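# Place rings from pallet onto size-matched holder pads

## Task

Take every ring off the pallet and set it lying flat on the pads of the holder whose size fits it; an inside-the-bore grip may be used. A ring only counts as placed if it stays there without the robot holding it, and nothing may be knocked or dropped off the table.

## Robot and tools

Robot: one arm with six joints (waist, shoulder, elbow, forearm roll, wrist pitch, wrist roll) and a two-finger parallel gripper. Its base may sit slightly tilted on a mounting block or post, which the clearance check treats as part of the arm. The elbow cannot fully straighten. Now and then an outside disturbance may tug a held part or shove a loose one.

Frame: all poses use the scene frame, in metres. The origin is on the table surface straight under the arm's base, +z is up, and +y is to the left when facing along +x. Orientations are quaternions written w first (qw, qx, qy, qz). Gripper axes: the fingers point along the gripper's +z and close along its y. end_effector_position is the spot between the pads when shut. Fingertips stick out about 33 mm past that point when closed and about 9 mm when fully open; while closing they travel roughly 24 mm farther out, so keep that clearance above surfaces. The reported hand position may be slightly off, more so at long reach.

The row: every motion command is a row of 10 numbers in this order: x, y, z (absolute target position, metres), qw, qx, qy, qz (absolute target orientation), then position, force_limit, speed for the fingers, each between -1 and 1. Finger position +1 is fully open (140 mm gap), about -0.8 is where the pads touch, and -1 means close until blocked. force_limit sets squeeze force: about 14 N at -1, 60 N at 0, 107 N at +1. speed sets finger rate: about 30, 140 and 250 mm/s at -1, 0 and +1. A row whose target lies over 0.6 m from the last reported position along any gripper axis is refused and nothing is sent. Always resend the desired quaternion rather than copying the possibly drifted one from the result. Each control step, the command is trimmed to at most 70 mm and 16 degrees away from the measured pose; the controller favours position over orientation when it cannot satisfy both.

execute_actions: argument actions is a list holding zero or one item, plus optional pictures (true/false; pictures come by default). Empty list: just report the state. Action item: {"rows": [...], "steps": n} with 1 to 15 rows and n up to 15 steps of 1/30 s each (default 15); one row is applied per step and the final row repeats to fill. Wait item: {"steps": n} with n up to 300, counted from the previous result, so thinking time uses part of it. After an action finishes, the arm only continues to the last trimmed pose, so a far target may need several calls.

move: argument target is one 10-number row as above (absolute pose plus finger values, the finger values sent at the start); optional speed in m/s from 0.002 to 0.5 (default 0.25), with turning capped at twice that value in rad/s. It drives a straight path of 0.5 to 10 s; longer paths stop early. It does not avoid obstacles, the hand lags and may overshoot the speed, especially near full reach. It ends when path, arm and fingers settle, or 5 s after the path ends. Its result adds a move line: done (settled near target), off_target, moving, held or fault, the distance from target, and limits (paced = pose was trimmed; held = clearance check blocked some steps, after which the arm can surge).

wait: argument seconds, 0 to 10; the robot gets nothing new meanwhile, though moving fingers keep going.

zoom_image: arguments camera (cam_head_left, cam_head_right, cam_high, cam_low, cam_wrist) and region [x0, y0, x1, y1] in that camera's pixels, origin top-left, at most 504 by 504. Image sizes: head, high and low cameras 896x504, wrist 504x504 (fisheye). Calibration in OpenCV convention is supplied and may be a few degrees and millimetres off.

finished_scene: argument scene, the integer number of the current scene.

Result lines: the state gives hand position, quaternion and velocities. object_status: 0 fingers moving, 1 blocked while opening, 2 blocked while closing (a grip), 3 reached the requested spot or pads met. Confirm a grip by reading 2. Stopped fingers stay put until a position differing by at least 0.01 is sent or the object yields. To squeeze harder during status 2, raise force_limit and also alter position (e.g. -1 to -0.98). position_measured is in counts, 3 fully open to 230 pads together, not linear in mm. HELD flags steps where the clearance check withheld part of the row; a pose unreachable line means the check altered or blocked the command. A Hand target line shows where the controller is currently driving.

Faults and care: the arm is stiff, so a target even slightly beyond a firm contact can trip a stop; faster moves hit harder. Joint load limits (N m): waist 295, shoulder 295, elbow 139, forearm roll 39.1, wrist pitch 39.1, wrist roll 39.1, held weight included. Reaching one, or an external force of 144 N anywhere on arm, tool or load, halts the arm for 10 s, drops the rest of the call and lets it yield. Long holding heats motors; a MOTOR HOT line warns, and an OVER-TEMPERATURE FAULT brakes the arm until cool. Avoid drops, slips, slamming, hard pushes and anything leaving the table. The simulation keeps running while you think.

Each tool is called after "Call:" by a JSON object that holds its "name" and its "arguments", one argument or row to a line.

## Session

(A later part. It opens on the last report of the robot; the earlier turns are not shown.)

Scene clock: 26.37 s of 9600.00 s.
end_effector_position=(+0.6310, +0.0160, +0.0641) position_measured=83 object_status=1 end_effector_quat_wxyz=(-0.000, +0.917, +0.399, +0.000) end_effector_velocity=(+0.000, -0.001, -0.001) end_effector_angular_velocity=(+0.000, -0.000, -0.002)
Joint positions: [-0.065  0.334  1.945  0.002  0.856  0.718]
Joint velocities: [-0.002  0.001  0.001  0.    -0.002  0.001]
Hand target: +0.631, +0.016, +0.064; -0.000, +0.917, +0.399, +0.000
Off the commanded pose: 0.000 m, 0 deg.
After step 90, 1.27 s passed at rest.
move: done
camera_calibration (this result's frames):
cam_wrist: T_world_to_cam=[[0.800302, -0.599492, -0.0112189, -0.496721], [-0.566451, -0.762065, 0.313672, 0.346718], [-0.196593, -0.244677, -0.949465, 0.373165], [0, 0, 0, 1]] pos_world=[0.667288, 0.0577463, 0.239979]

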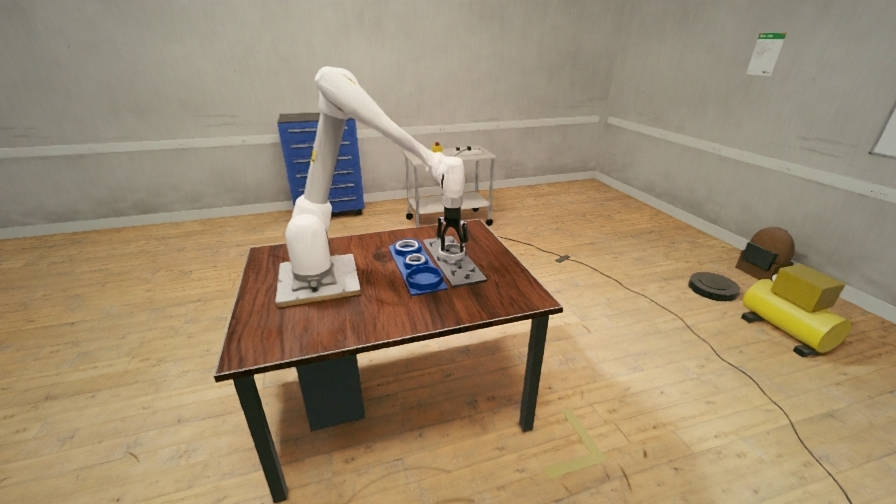

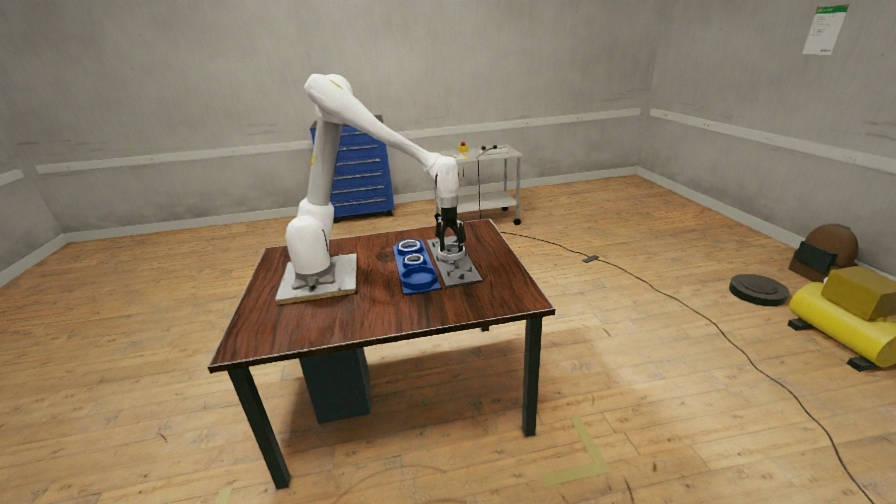

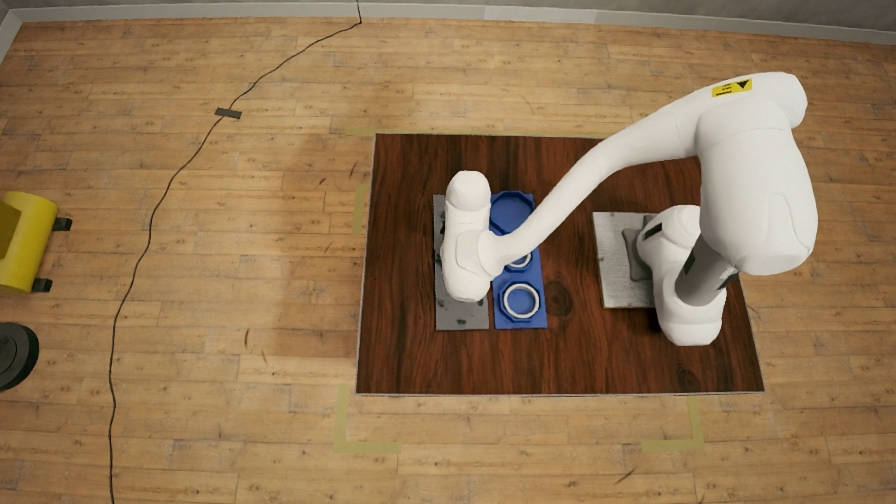

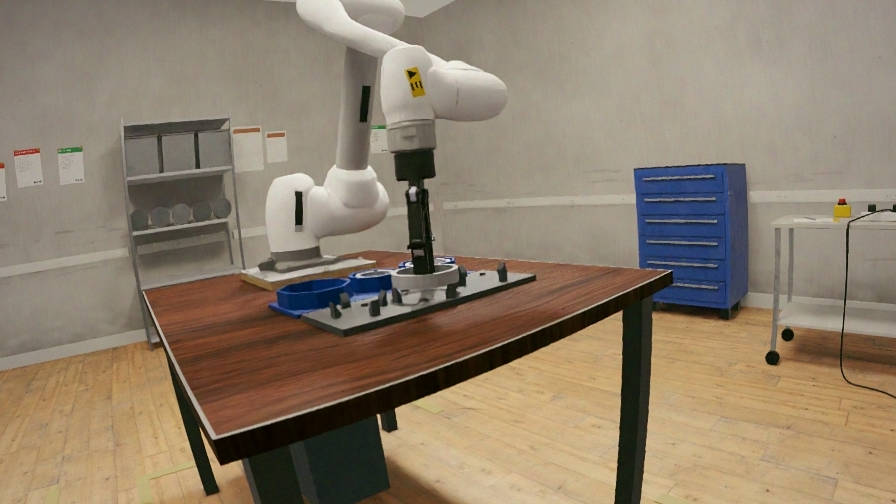

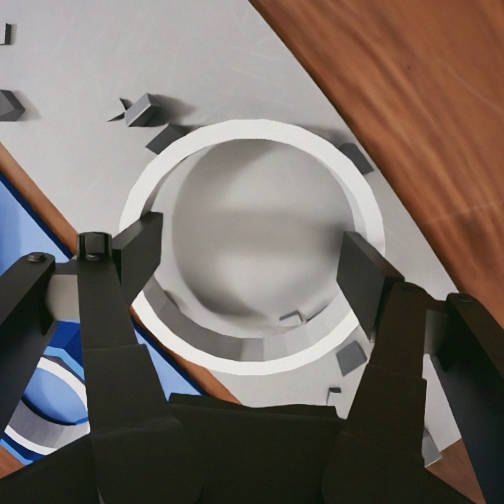

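Call:
{"name": "move", "arguments": {
  "target": [0.631,0.0185,0.060,0,0.917,0.399,0,1,0,-0.5],
  "speed": 0.015
}}

Call:
{"name": "move", "arguments": {
  "target": [0.631,0.0185,0.047,0,0.917,0.399,0,1,0,-0.5],
  "speed": 0.015
}}

Scene clock: 30.80 s of 9600.00 s.
end_effector_position=(+0.6310, +0.0185, +0.0601) position_measured=83 object_status=1 end_effector_quat_wxyz=(-0.000, +0.917, +0.399, +0.000) end_effector_velocity=(-0.001, +0.001, -0.002) end_effector_angular_velocity=(-0.000, +0.003, +0.000)
Joint positions: [-0.061  0.338  1.948  0.002  0.849  0.722]
Joint velocities: [ 0.001  0.003  0.001 -0.    -0.001  0.001]
Hand target: +0.631, +0.019, +0.060; -0.000, +0.917, +0.399, +0.000
Off the commanded pose: 0.000 m, 0 deg.
After step 90, 0.73 s passed at rest.
move: done
camera_calibration (this result's frames):
cam_wrist: T_world_to_cam=[[0.80024, -0.599575, -0.011236, -0.495277], [-0.566528, -0.762011, 0.313664, 0.34989], [-0.196627, -0.244641, -0.949468, 0.369956], [0, 0, 0, 1]] pos_world=[0.667306, 0.0601704, 0.235949]

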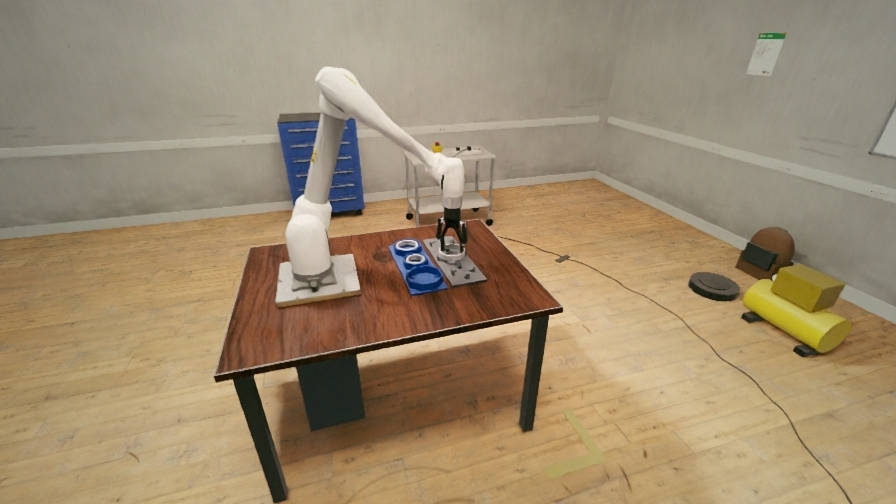

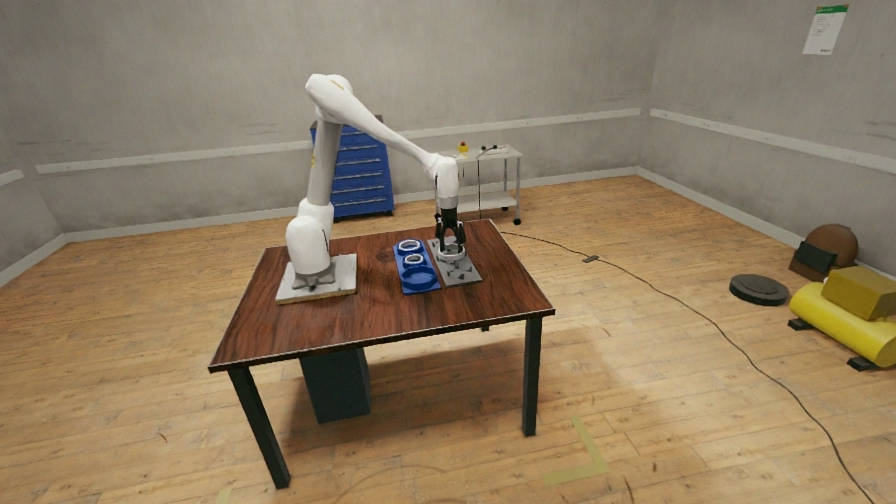

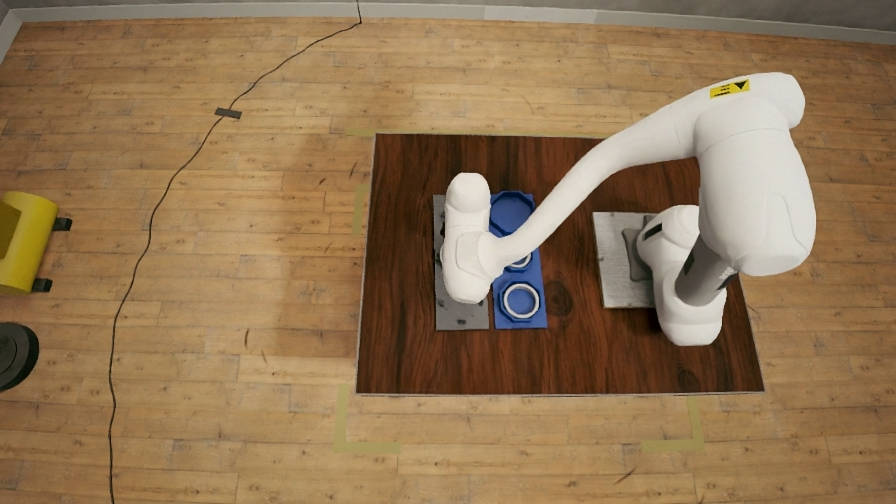

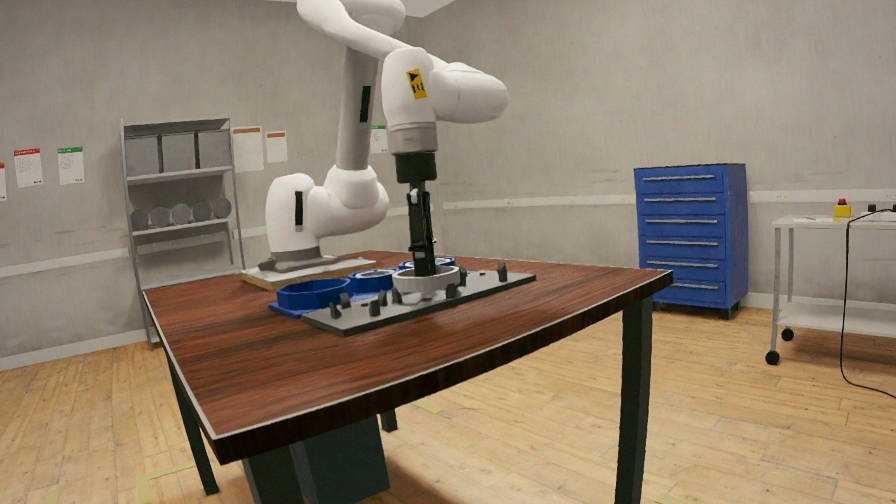

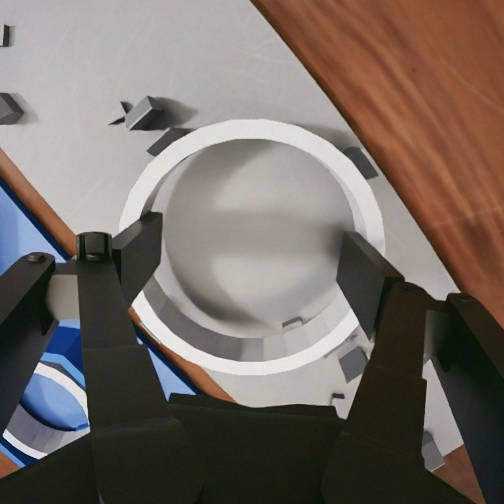

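Scene clock: 31.90 s of 9600.00 s.
end_effector_position=(+0.6311, +0.0184, +0.0471) position_measured=83 object_status=1 end_effector_quat_wxyz=(+0.000, +0.917, +0.399, +0.000) end_effector_velocity=(+0.001, +0.000, -0.001) end_effector_angular_velocity=(+0.000, -0.001, -0.000)
Joint positions: [-0.061  0.353  1.956  0.002  0.825  0.722]
Joint velocities: [-0.     0.002  0.     0.    -0.003  0.   ]
Hand target: +0.631, +0.019, +0.047; -0.000, +0.917, +0.399, +0.000
Off the commanded pose: 0.000 m, 0 deg.
move: done
camera_calibration (this result's frames):
cam_wrist: T_world_to_cam=[[0.80017, -0.599671, -0.0110904, -0.495481], [-0.566667, -0.76193, 0.313611, 0.354004], [-0.196513, -0.244657, -0.949487, 0.357617], [0, 0, 0, 1]] pos_world=[0.667347, 0.060094, 0.223038]

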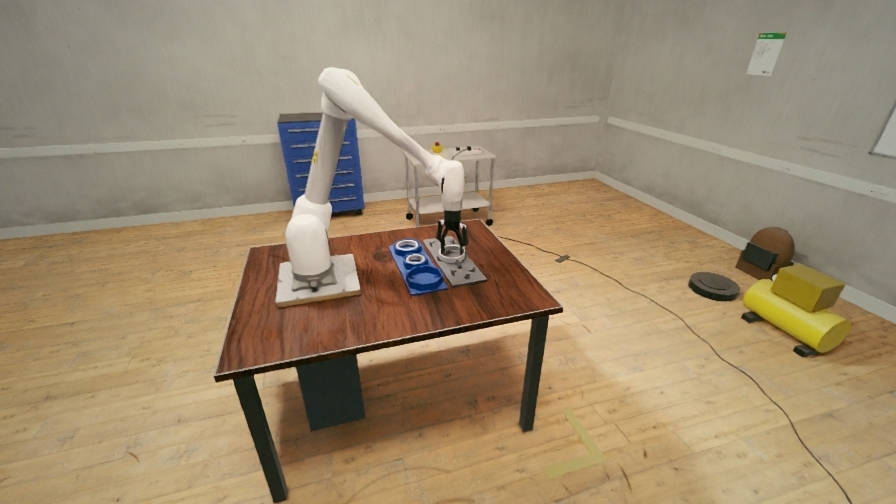

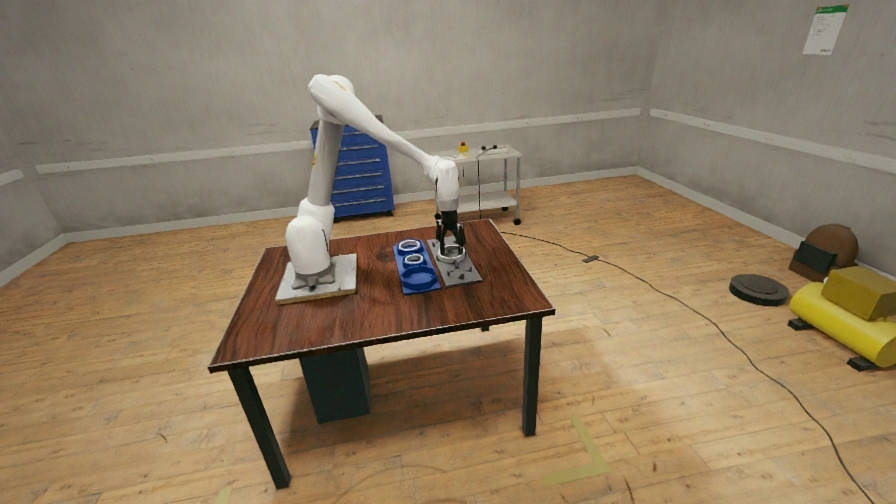

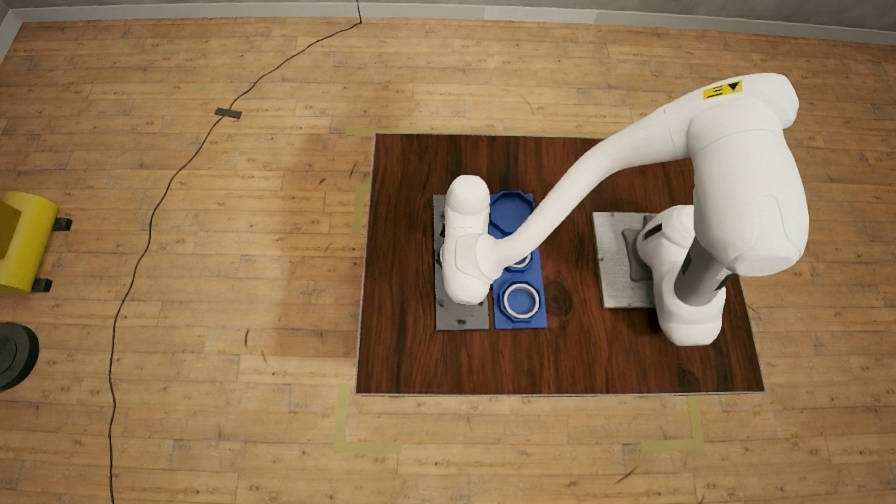

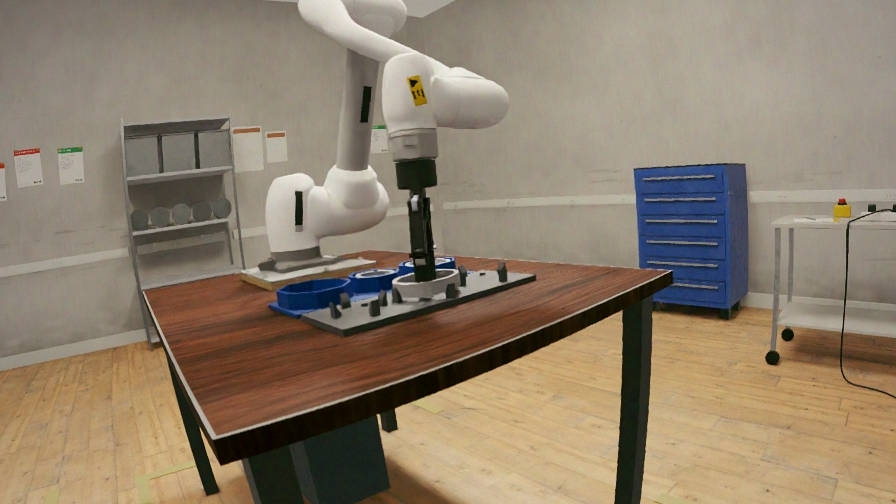

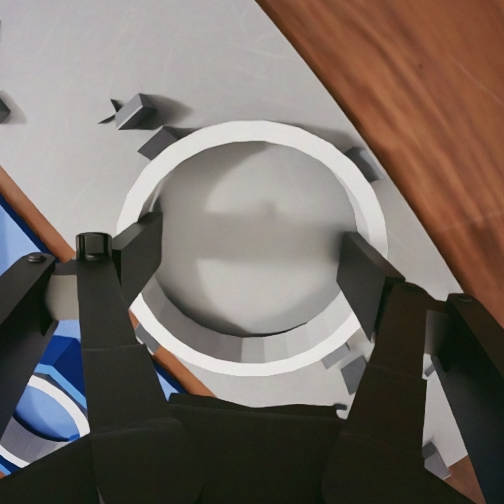

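Call:
{"name": "move", "arguments": {
  "target": [0.630,0.017,0.047,0,0.917,0.399,0,1,0,-0.5],
  "speed": 0.01
}}

Call:
{"name": "execute_actions", "arguments": {
  "actions": [
    {"rows":[[0.630,0.017,0.047,0,0.917,0.399,0,0.15,0,-0.5]],"steps":12}
  ]
}}

Call:
{"name": "zoom_image", "arguments": {
  "camera": "cam_low",
  "region": [340, 240, 520, 330]
}}

Scene clock: 36.77 s of 9600.00 s.
end_effector_position=(+0.6299, +0.0172, +0.0469) position_measured=83 object_status=1 end_effector_quat_wxyz=(-0.000, +0.917, +0.399, -0.000) end_effector_velocity=(+0.000, -0.001, +0.000) end_effector_angular_velocity=(-0.002, -0.001, +0.002)
Joint positions: [-0.063  0.352  1.958  0.002  0.824  0.72 ]
Joint velocities: [-0.001 -0.001  0.    -0.003 -0.    -0.001]
Hand target: +0.630, +0.017, +0.047; -0.000, +0.917, +0.399, -0.000
Off the commanded pose: 0.000 m, 0 deg.
After step 90, 1.17 s passed at rest.
move: done
camera_calibration (this result's frames):
cam_wrist: T_world_to_cam=[[0.800245, -0.599563, -0.0115247, -0.495313], [-0.566437, -0.76206, 0.313709, 0.352333], [-0.196871, -0.244516, -0.949449, 0.357047], [0, 0, 0, 1]] pos_world=[0.666238, 0.058831, 0.22276]

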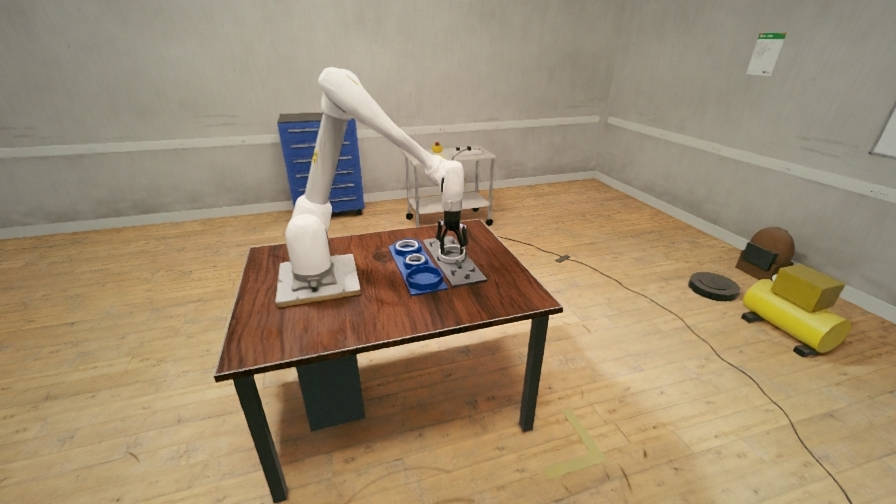

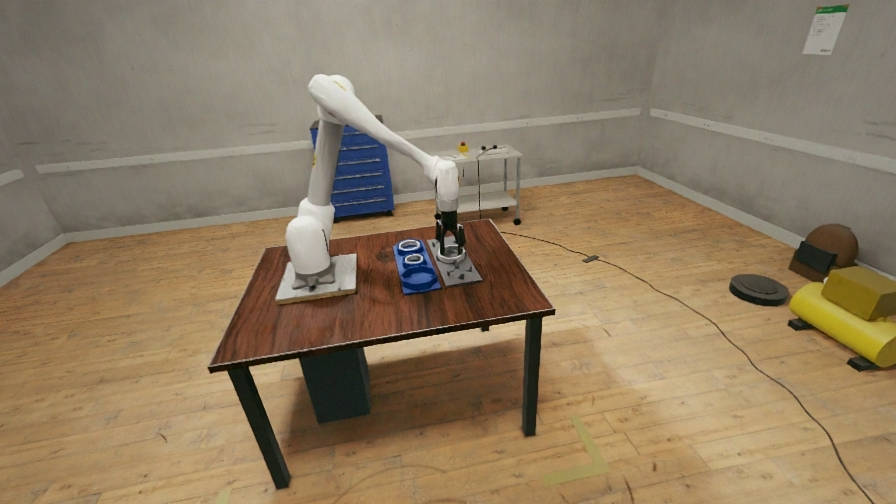

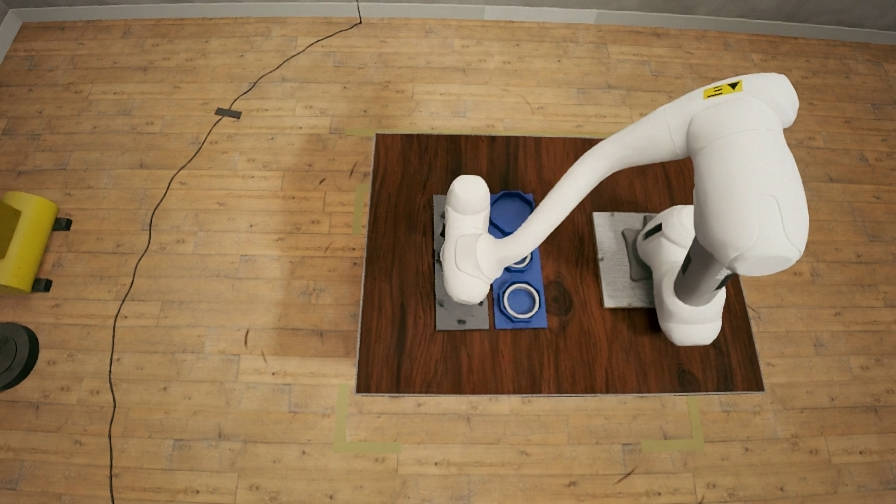

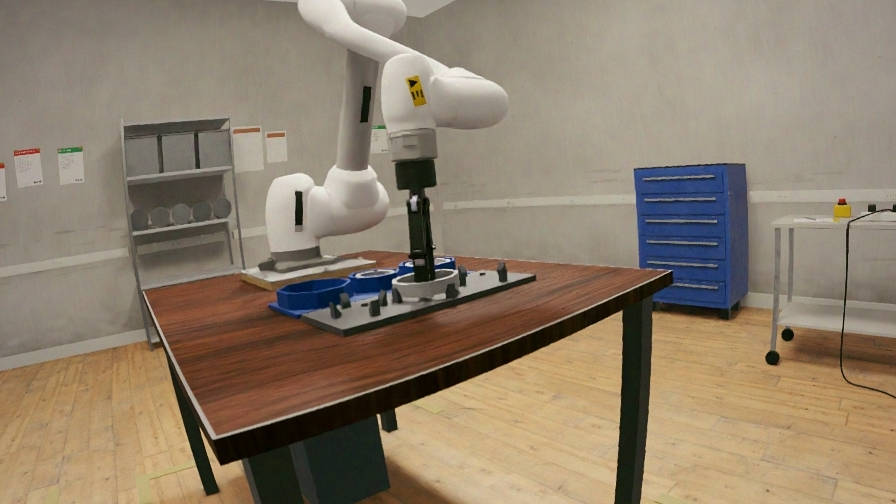

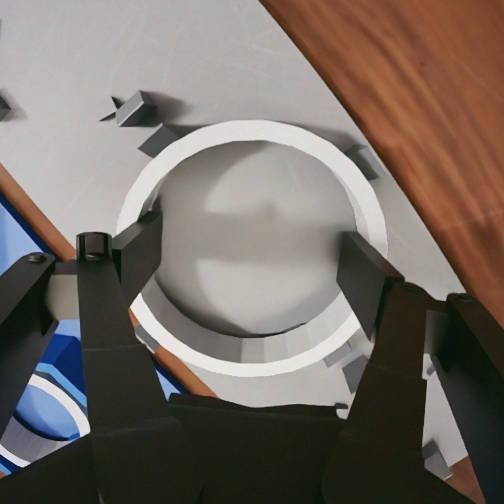

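Scene clock: 37.17 s of 9600.00 s.
end_effector_position=(+0.6300, +0.0171, +0.0470) position_measured=110 object_status=0 end_effector_quat_wxyz=(-0.000, +0.917, +0.399, -0.000) end_effector_velocity=(-0.000, -0.002, -0.000) end_effector_angular_velocity=(+0.000, +0.001, -0.003)
Joint positions: [-0.063  0.352  1.958  0.002  0.824  0.72 ]
Joint velocities: [-0.003  0.     0.001  0.    -0.     0.   ]
Hand target: +0.630, +0.017, +0.047; -0.000, +0.917, +0.399, +0.000
Off the commanded pose: 0.000 m, 0 deg.
Steps of this call (steps 1 to 12: all 12 steps of this action). Readings (end_effector_position | what the end effector reports):
1: (+0.6299, +0.0171, +0.0469) | position_measured=83 object_status=0
2: (+0.6298, +0.0171, +0.0469) | position_measured=83 object_status=0
4: (+0.6296, +0.0171, +0.0467) | position_measured=95 object_status=0
8: (+0.6298, +0.0171, +0.0469) | position_measured=110 object_status=0
12: the state above
camera_calibration (this result's frames):
cam_wrist: T_world_to_cam=[[0.800326, -0.599459, -0.011305, -0.495487], [-0.566387, -0.762089, 0.313728, 0.352255], [-0.196682, -0.244682, -0.949446, 0.357007], [0, 0, 0, 1]] pos_world=[0.66628, 0.0587787, 0.222845]

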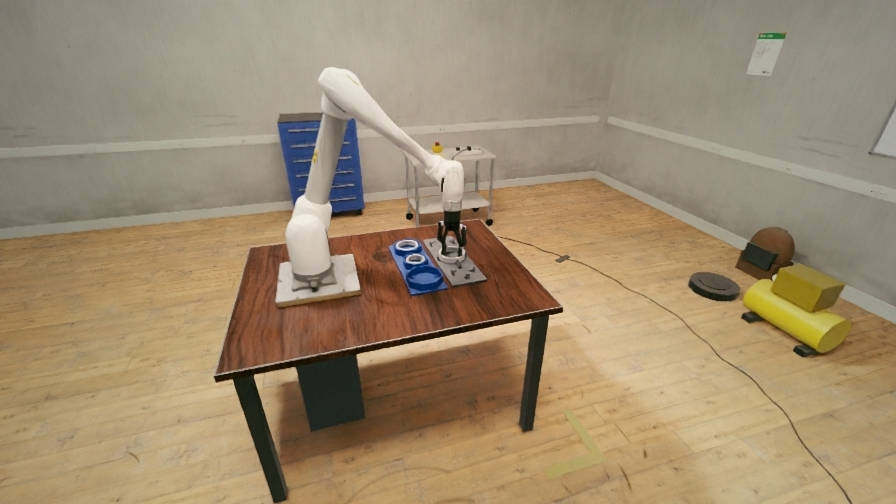

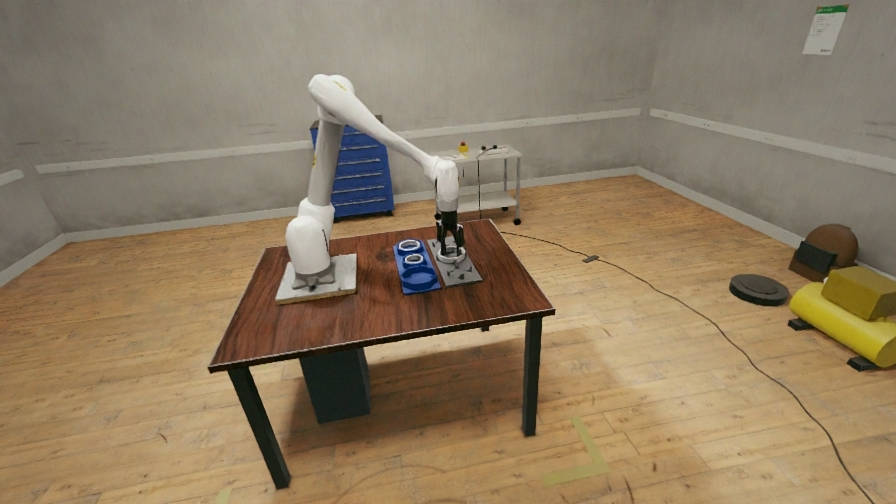

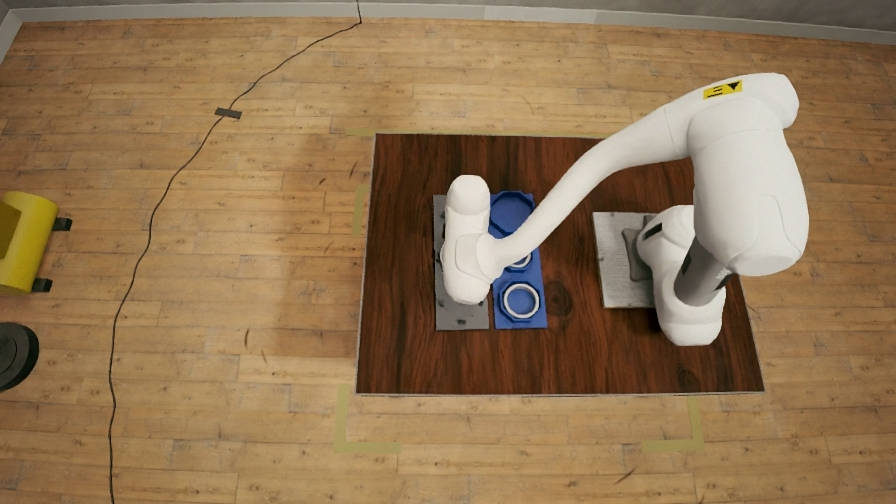

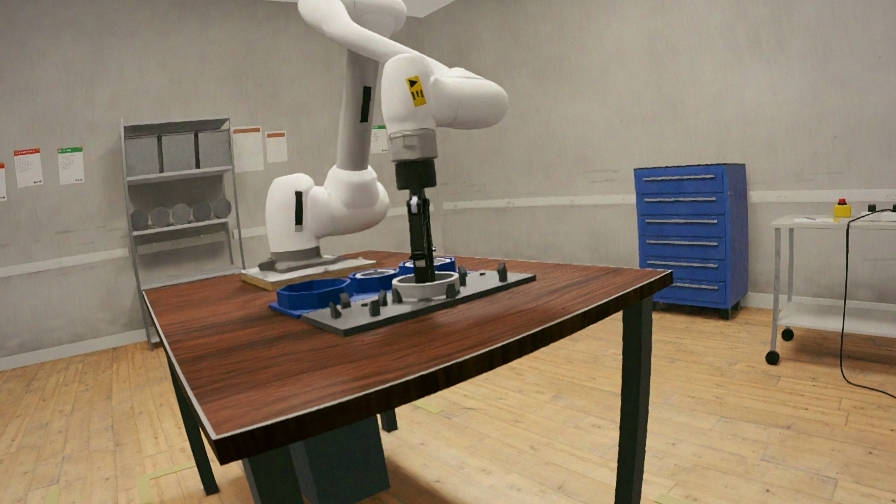

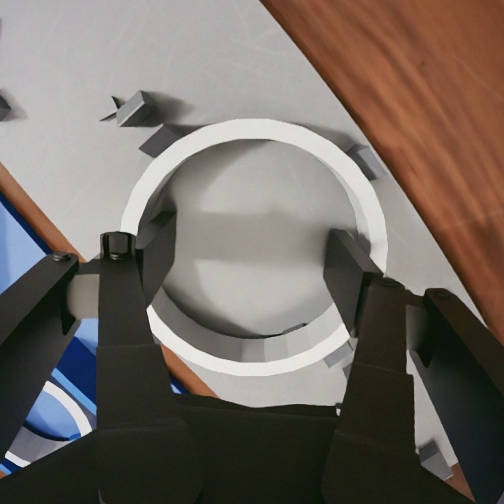

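Region (340, 240, 520, 330) of cam_low's 896x504 image, scaled by 2.800, with more detail than that image has.

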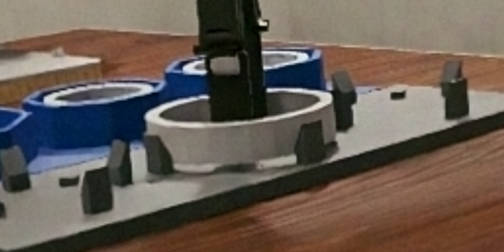

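Call:
{"name": "move", "arguments": {
  "target": [0.630,0.017,0.095,0,0.917,0.399,0,0.15,0,0],
  "speed": 0.15
}}

Call:
{"name": "move", "arguments": {
  "target": [0.444,0.163,0.09,0,0.917,0.399,0,-0.2,0,0]
}}

Scene clock: 41.93 s of 9600.00 s.
end_effector_position=(+0.6300, +0.0170, +0.0949) position_measured=110 object_status=3 end_effector_quat_wxyz=(+0.000, +0.917, +0.399, -0.000) end_effector_velocity=(+0.000, -0.000, +0.001) end_effector_angular_velocity=(-0.000, +0.001, +0.001)
Joint positions: [-0.064  0.299  1.925  0.002  0.911  0.72 ]
Joint velocities: [-0.    -0.    -0.001 -0.001  0.002 -0.001]
Hand target: +0.630, +0.017, +0.095; +0.000, +0.917, +0.399, -0.000
Off the commanded pose: 0.000 m, 0 deg.
After step 90, 0.93 s passed at rest.
move: done
camera_calibration (this result's frames):
cam_wrist: T_world_to_cam=[[0.800234, -0.599582, -0.0112213, -0.494994], [-0.566524, -0.761984, 0.313738, 0.337263], [-0.196662, -0.244706, -0.949443, 0.402501], [0, 0, 0, 1]] pos_world=[0.666335, 0.0586936, 0.270786]

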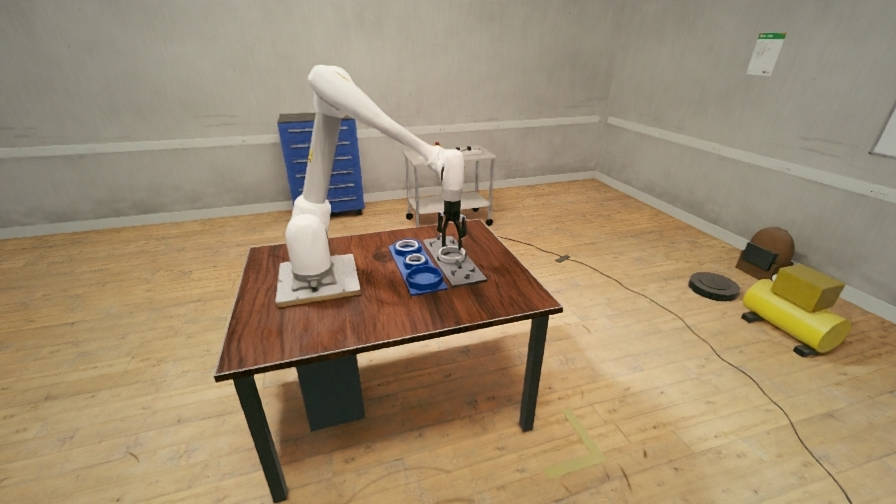

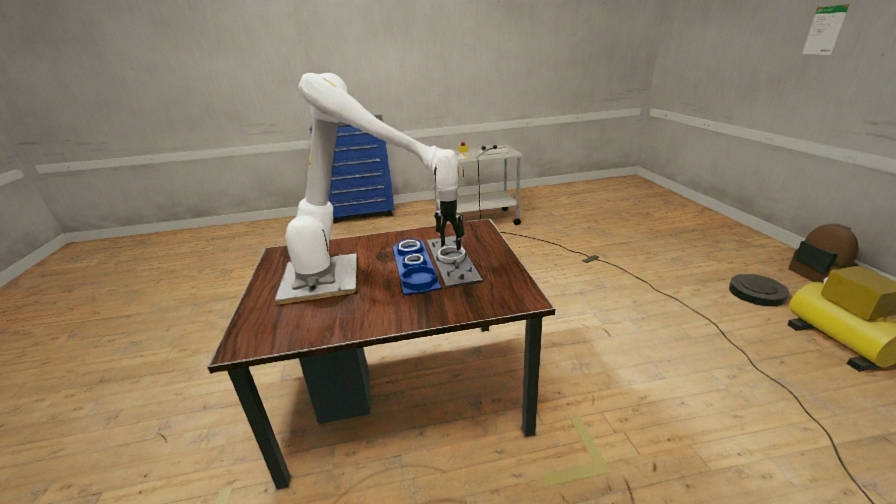

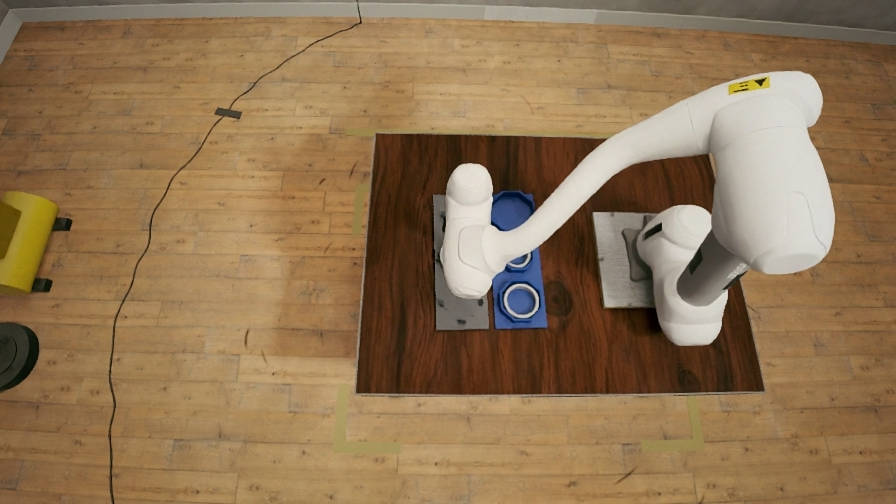

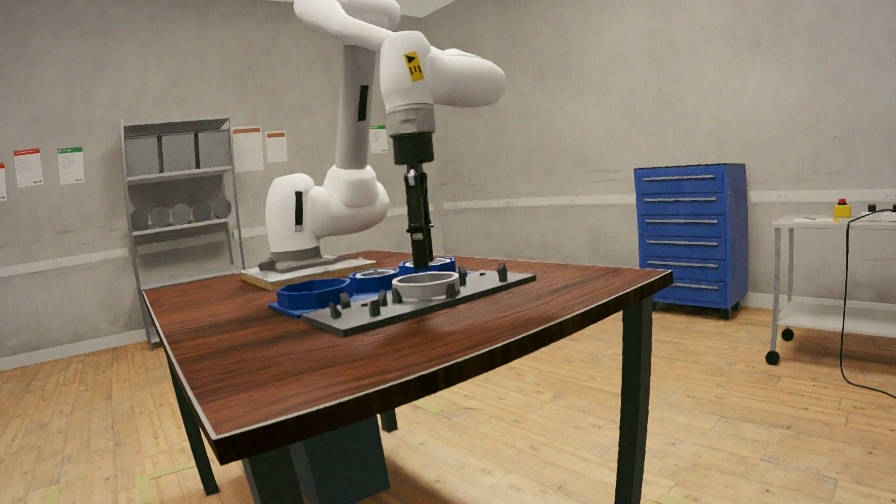

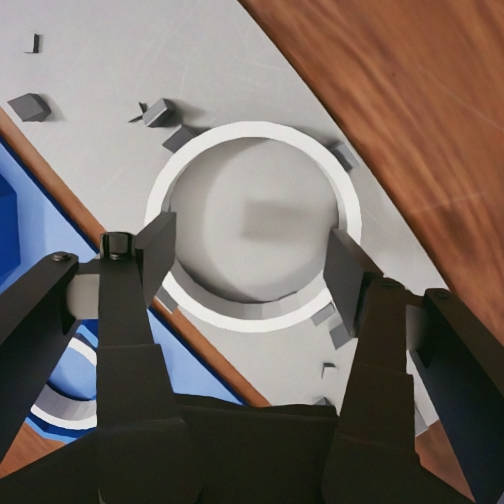

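Scene clock: 43.40 s of 9600.00 s.
end_effector_position=(+0.4441, +0.1630, +0.0901) position_measured=154 object_status=3 end_effector_quat_wxyz=(-0.000, +0.917, +0.399, +0.000) end_effector_velocity=(+0.000, -0.000, +0.000) end_effector_angular_velocity=(-0.001, -0.002, -0.003)
Joint positions: [ 0.244  0.082  2.214 -0.001  0.838  1.03 ]
Joint velocities: [-0.    -0.001  0.001 -0.001 -0.001  0.004]
Hand target: +0.444, +0.163, +0.090; +0.000, +0.917, +0.399, +0.000
Off the commanded pose: 0.000 m, 0 deg.
move: done
camera_calibration (this result's frames):
cam_wrist: T_world_to_cam=[[0.800277, -0.599527, -0.0111503, -0.258765], [-0.566527, -0.762059, 0.313549, 0.344707], [-0.196478, -0.244609, -0.949506, 0.397014], [0, 0, 0, 1]] pos_world=[0.480374, 0.204664, 0.266]

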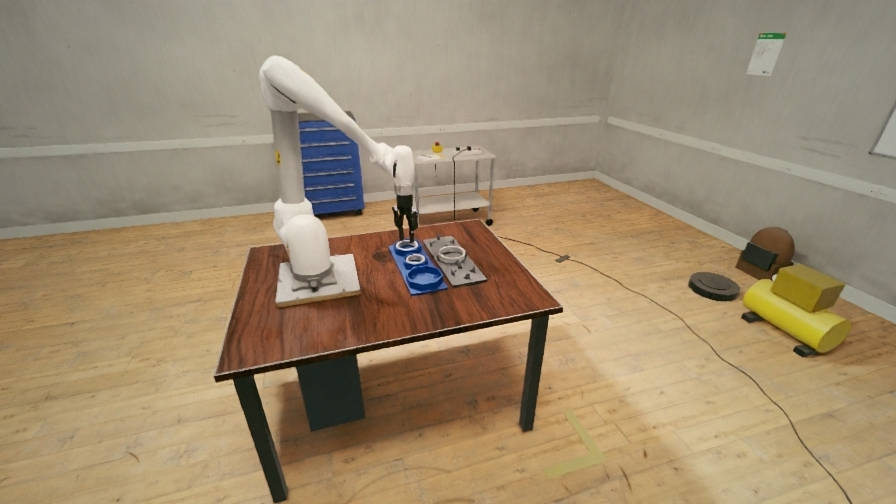

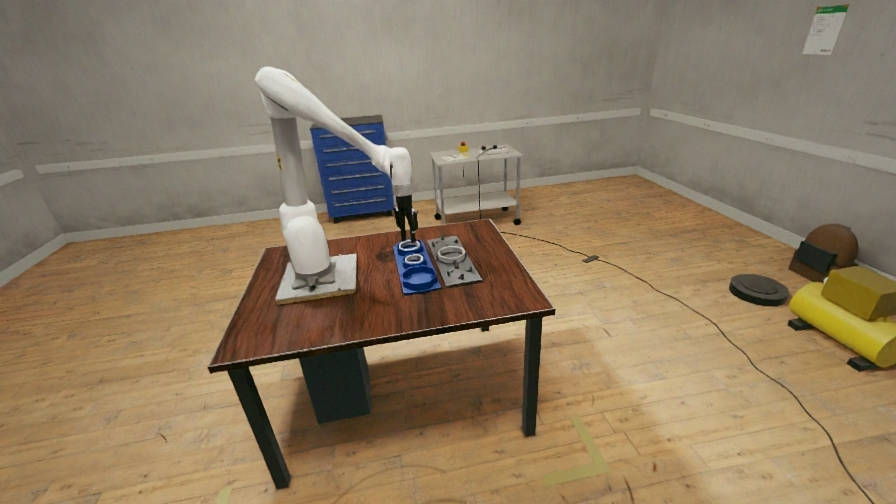

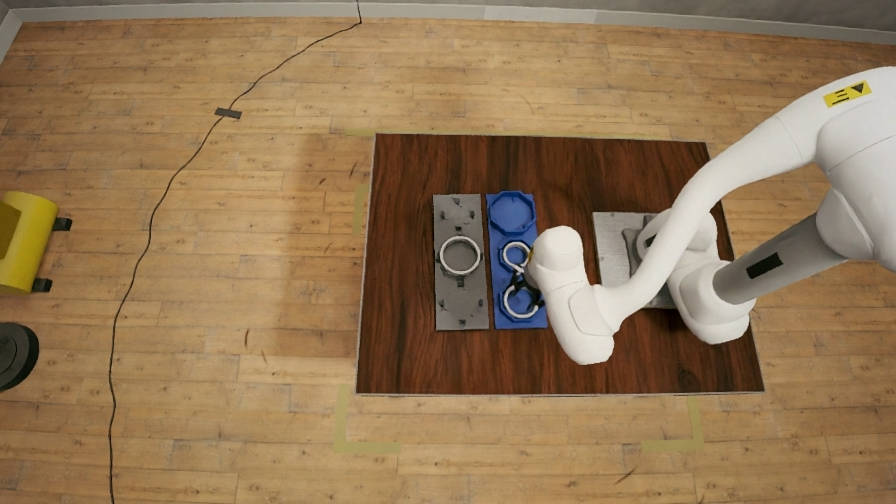

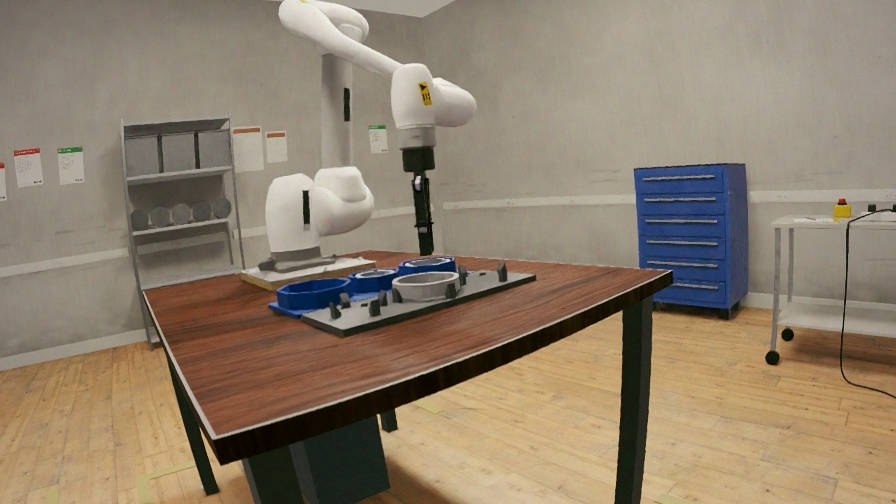

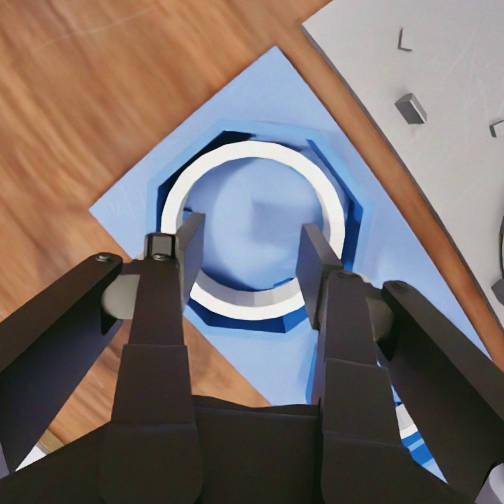

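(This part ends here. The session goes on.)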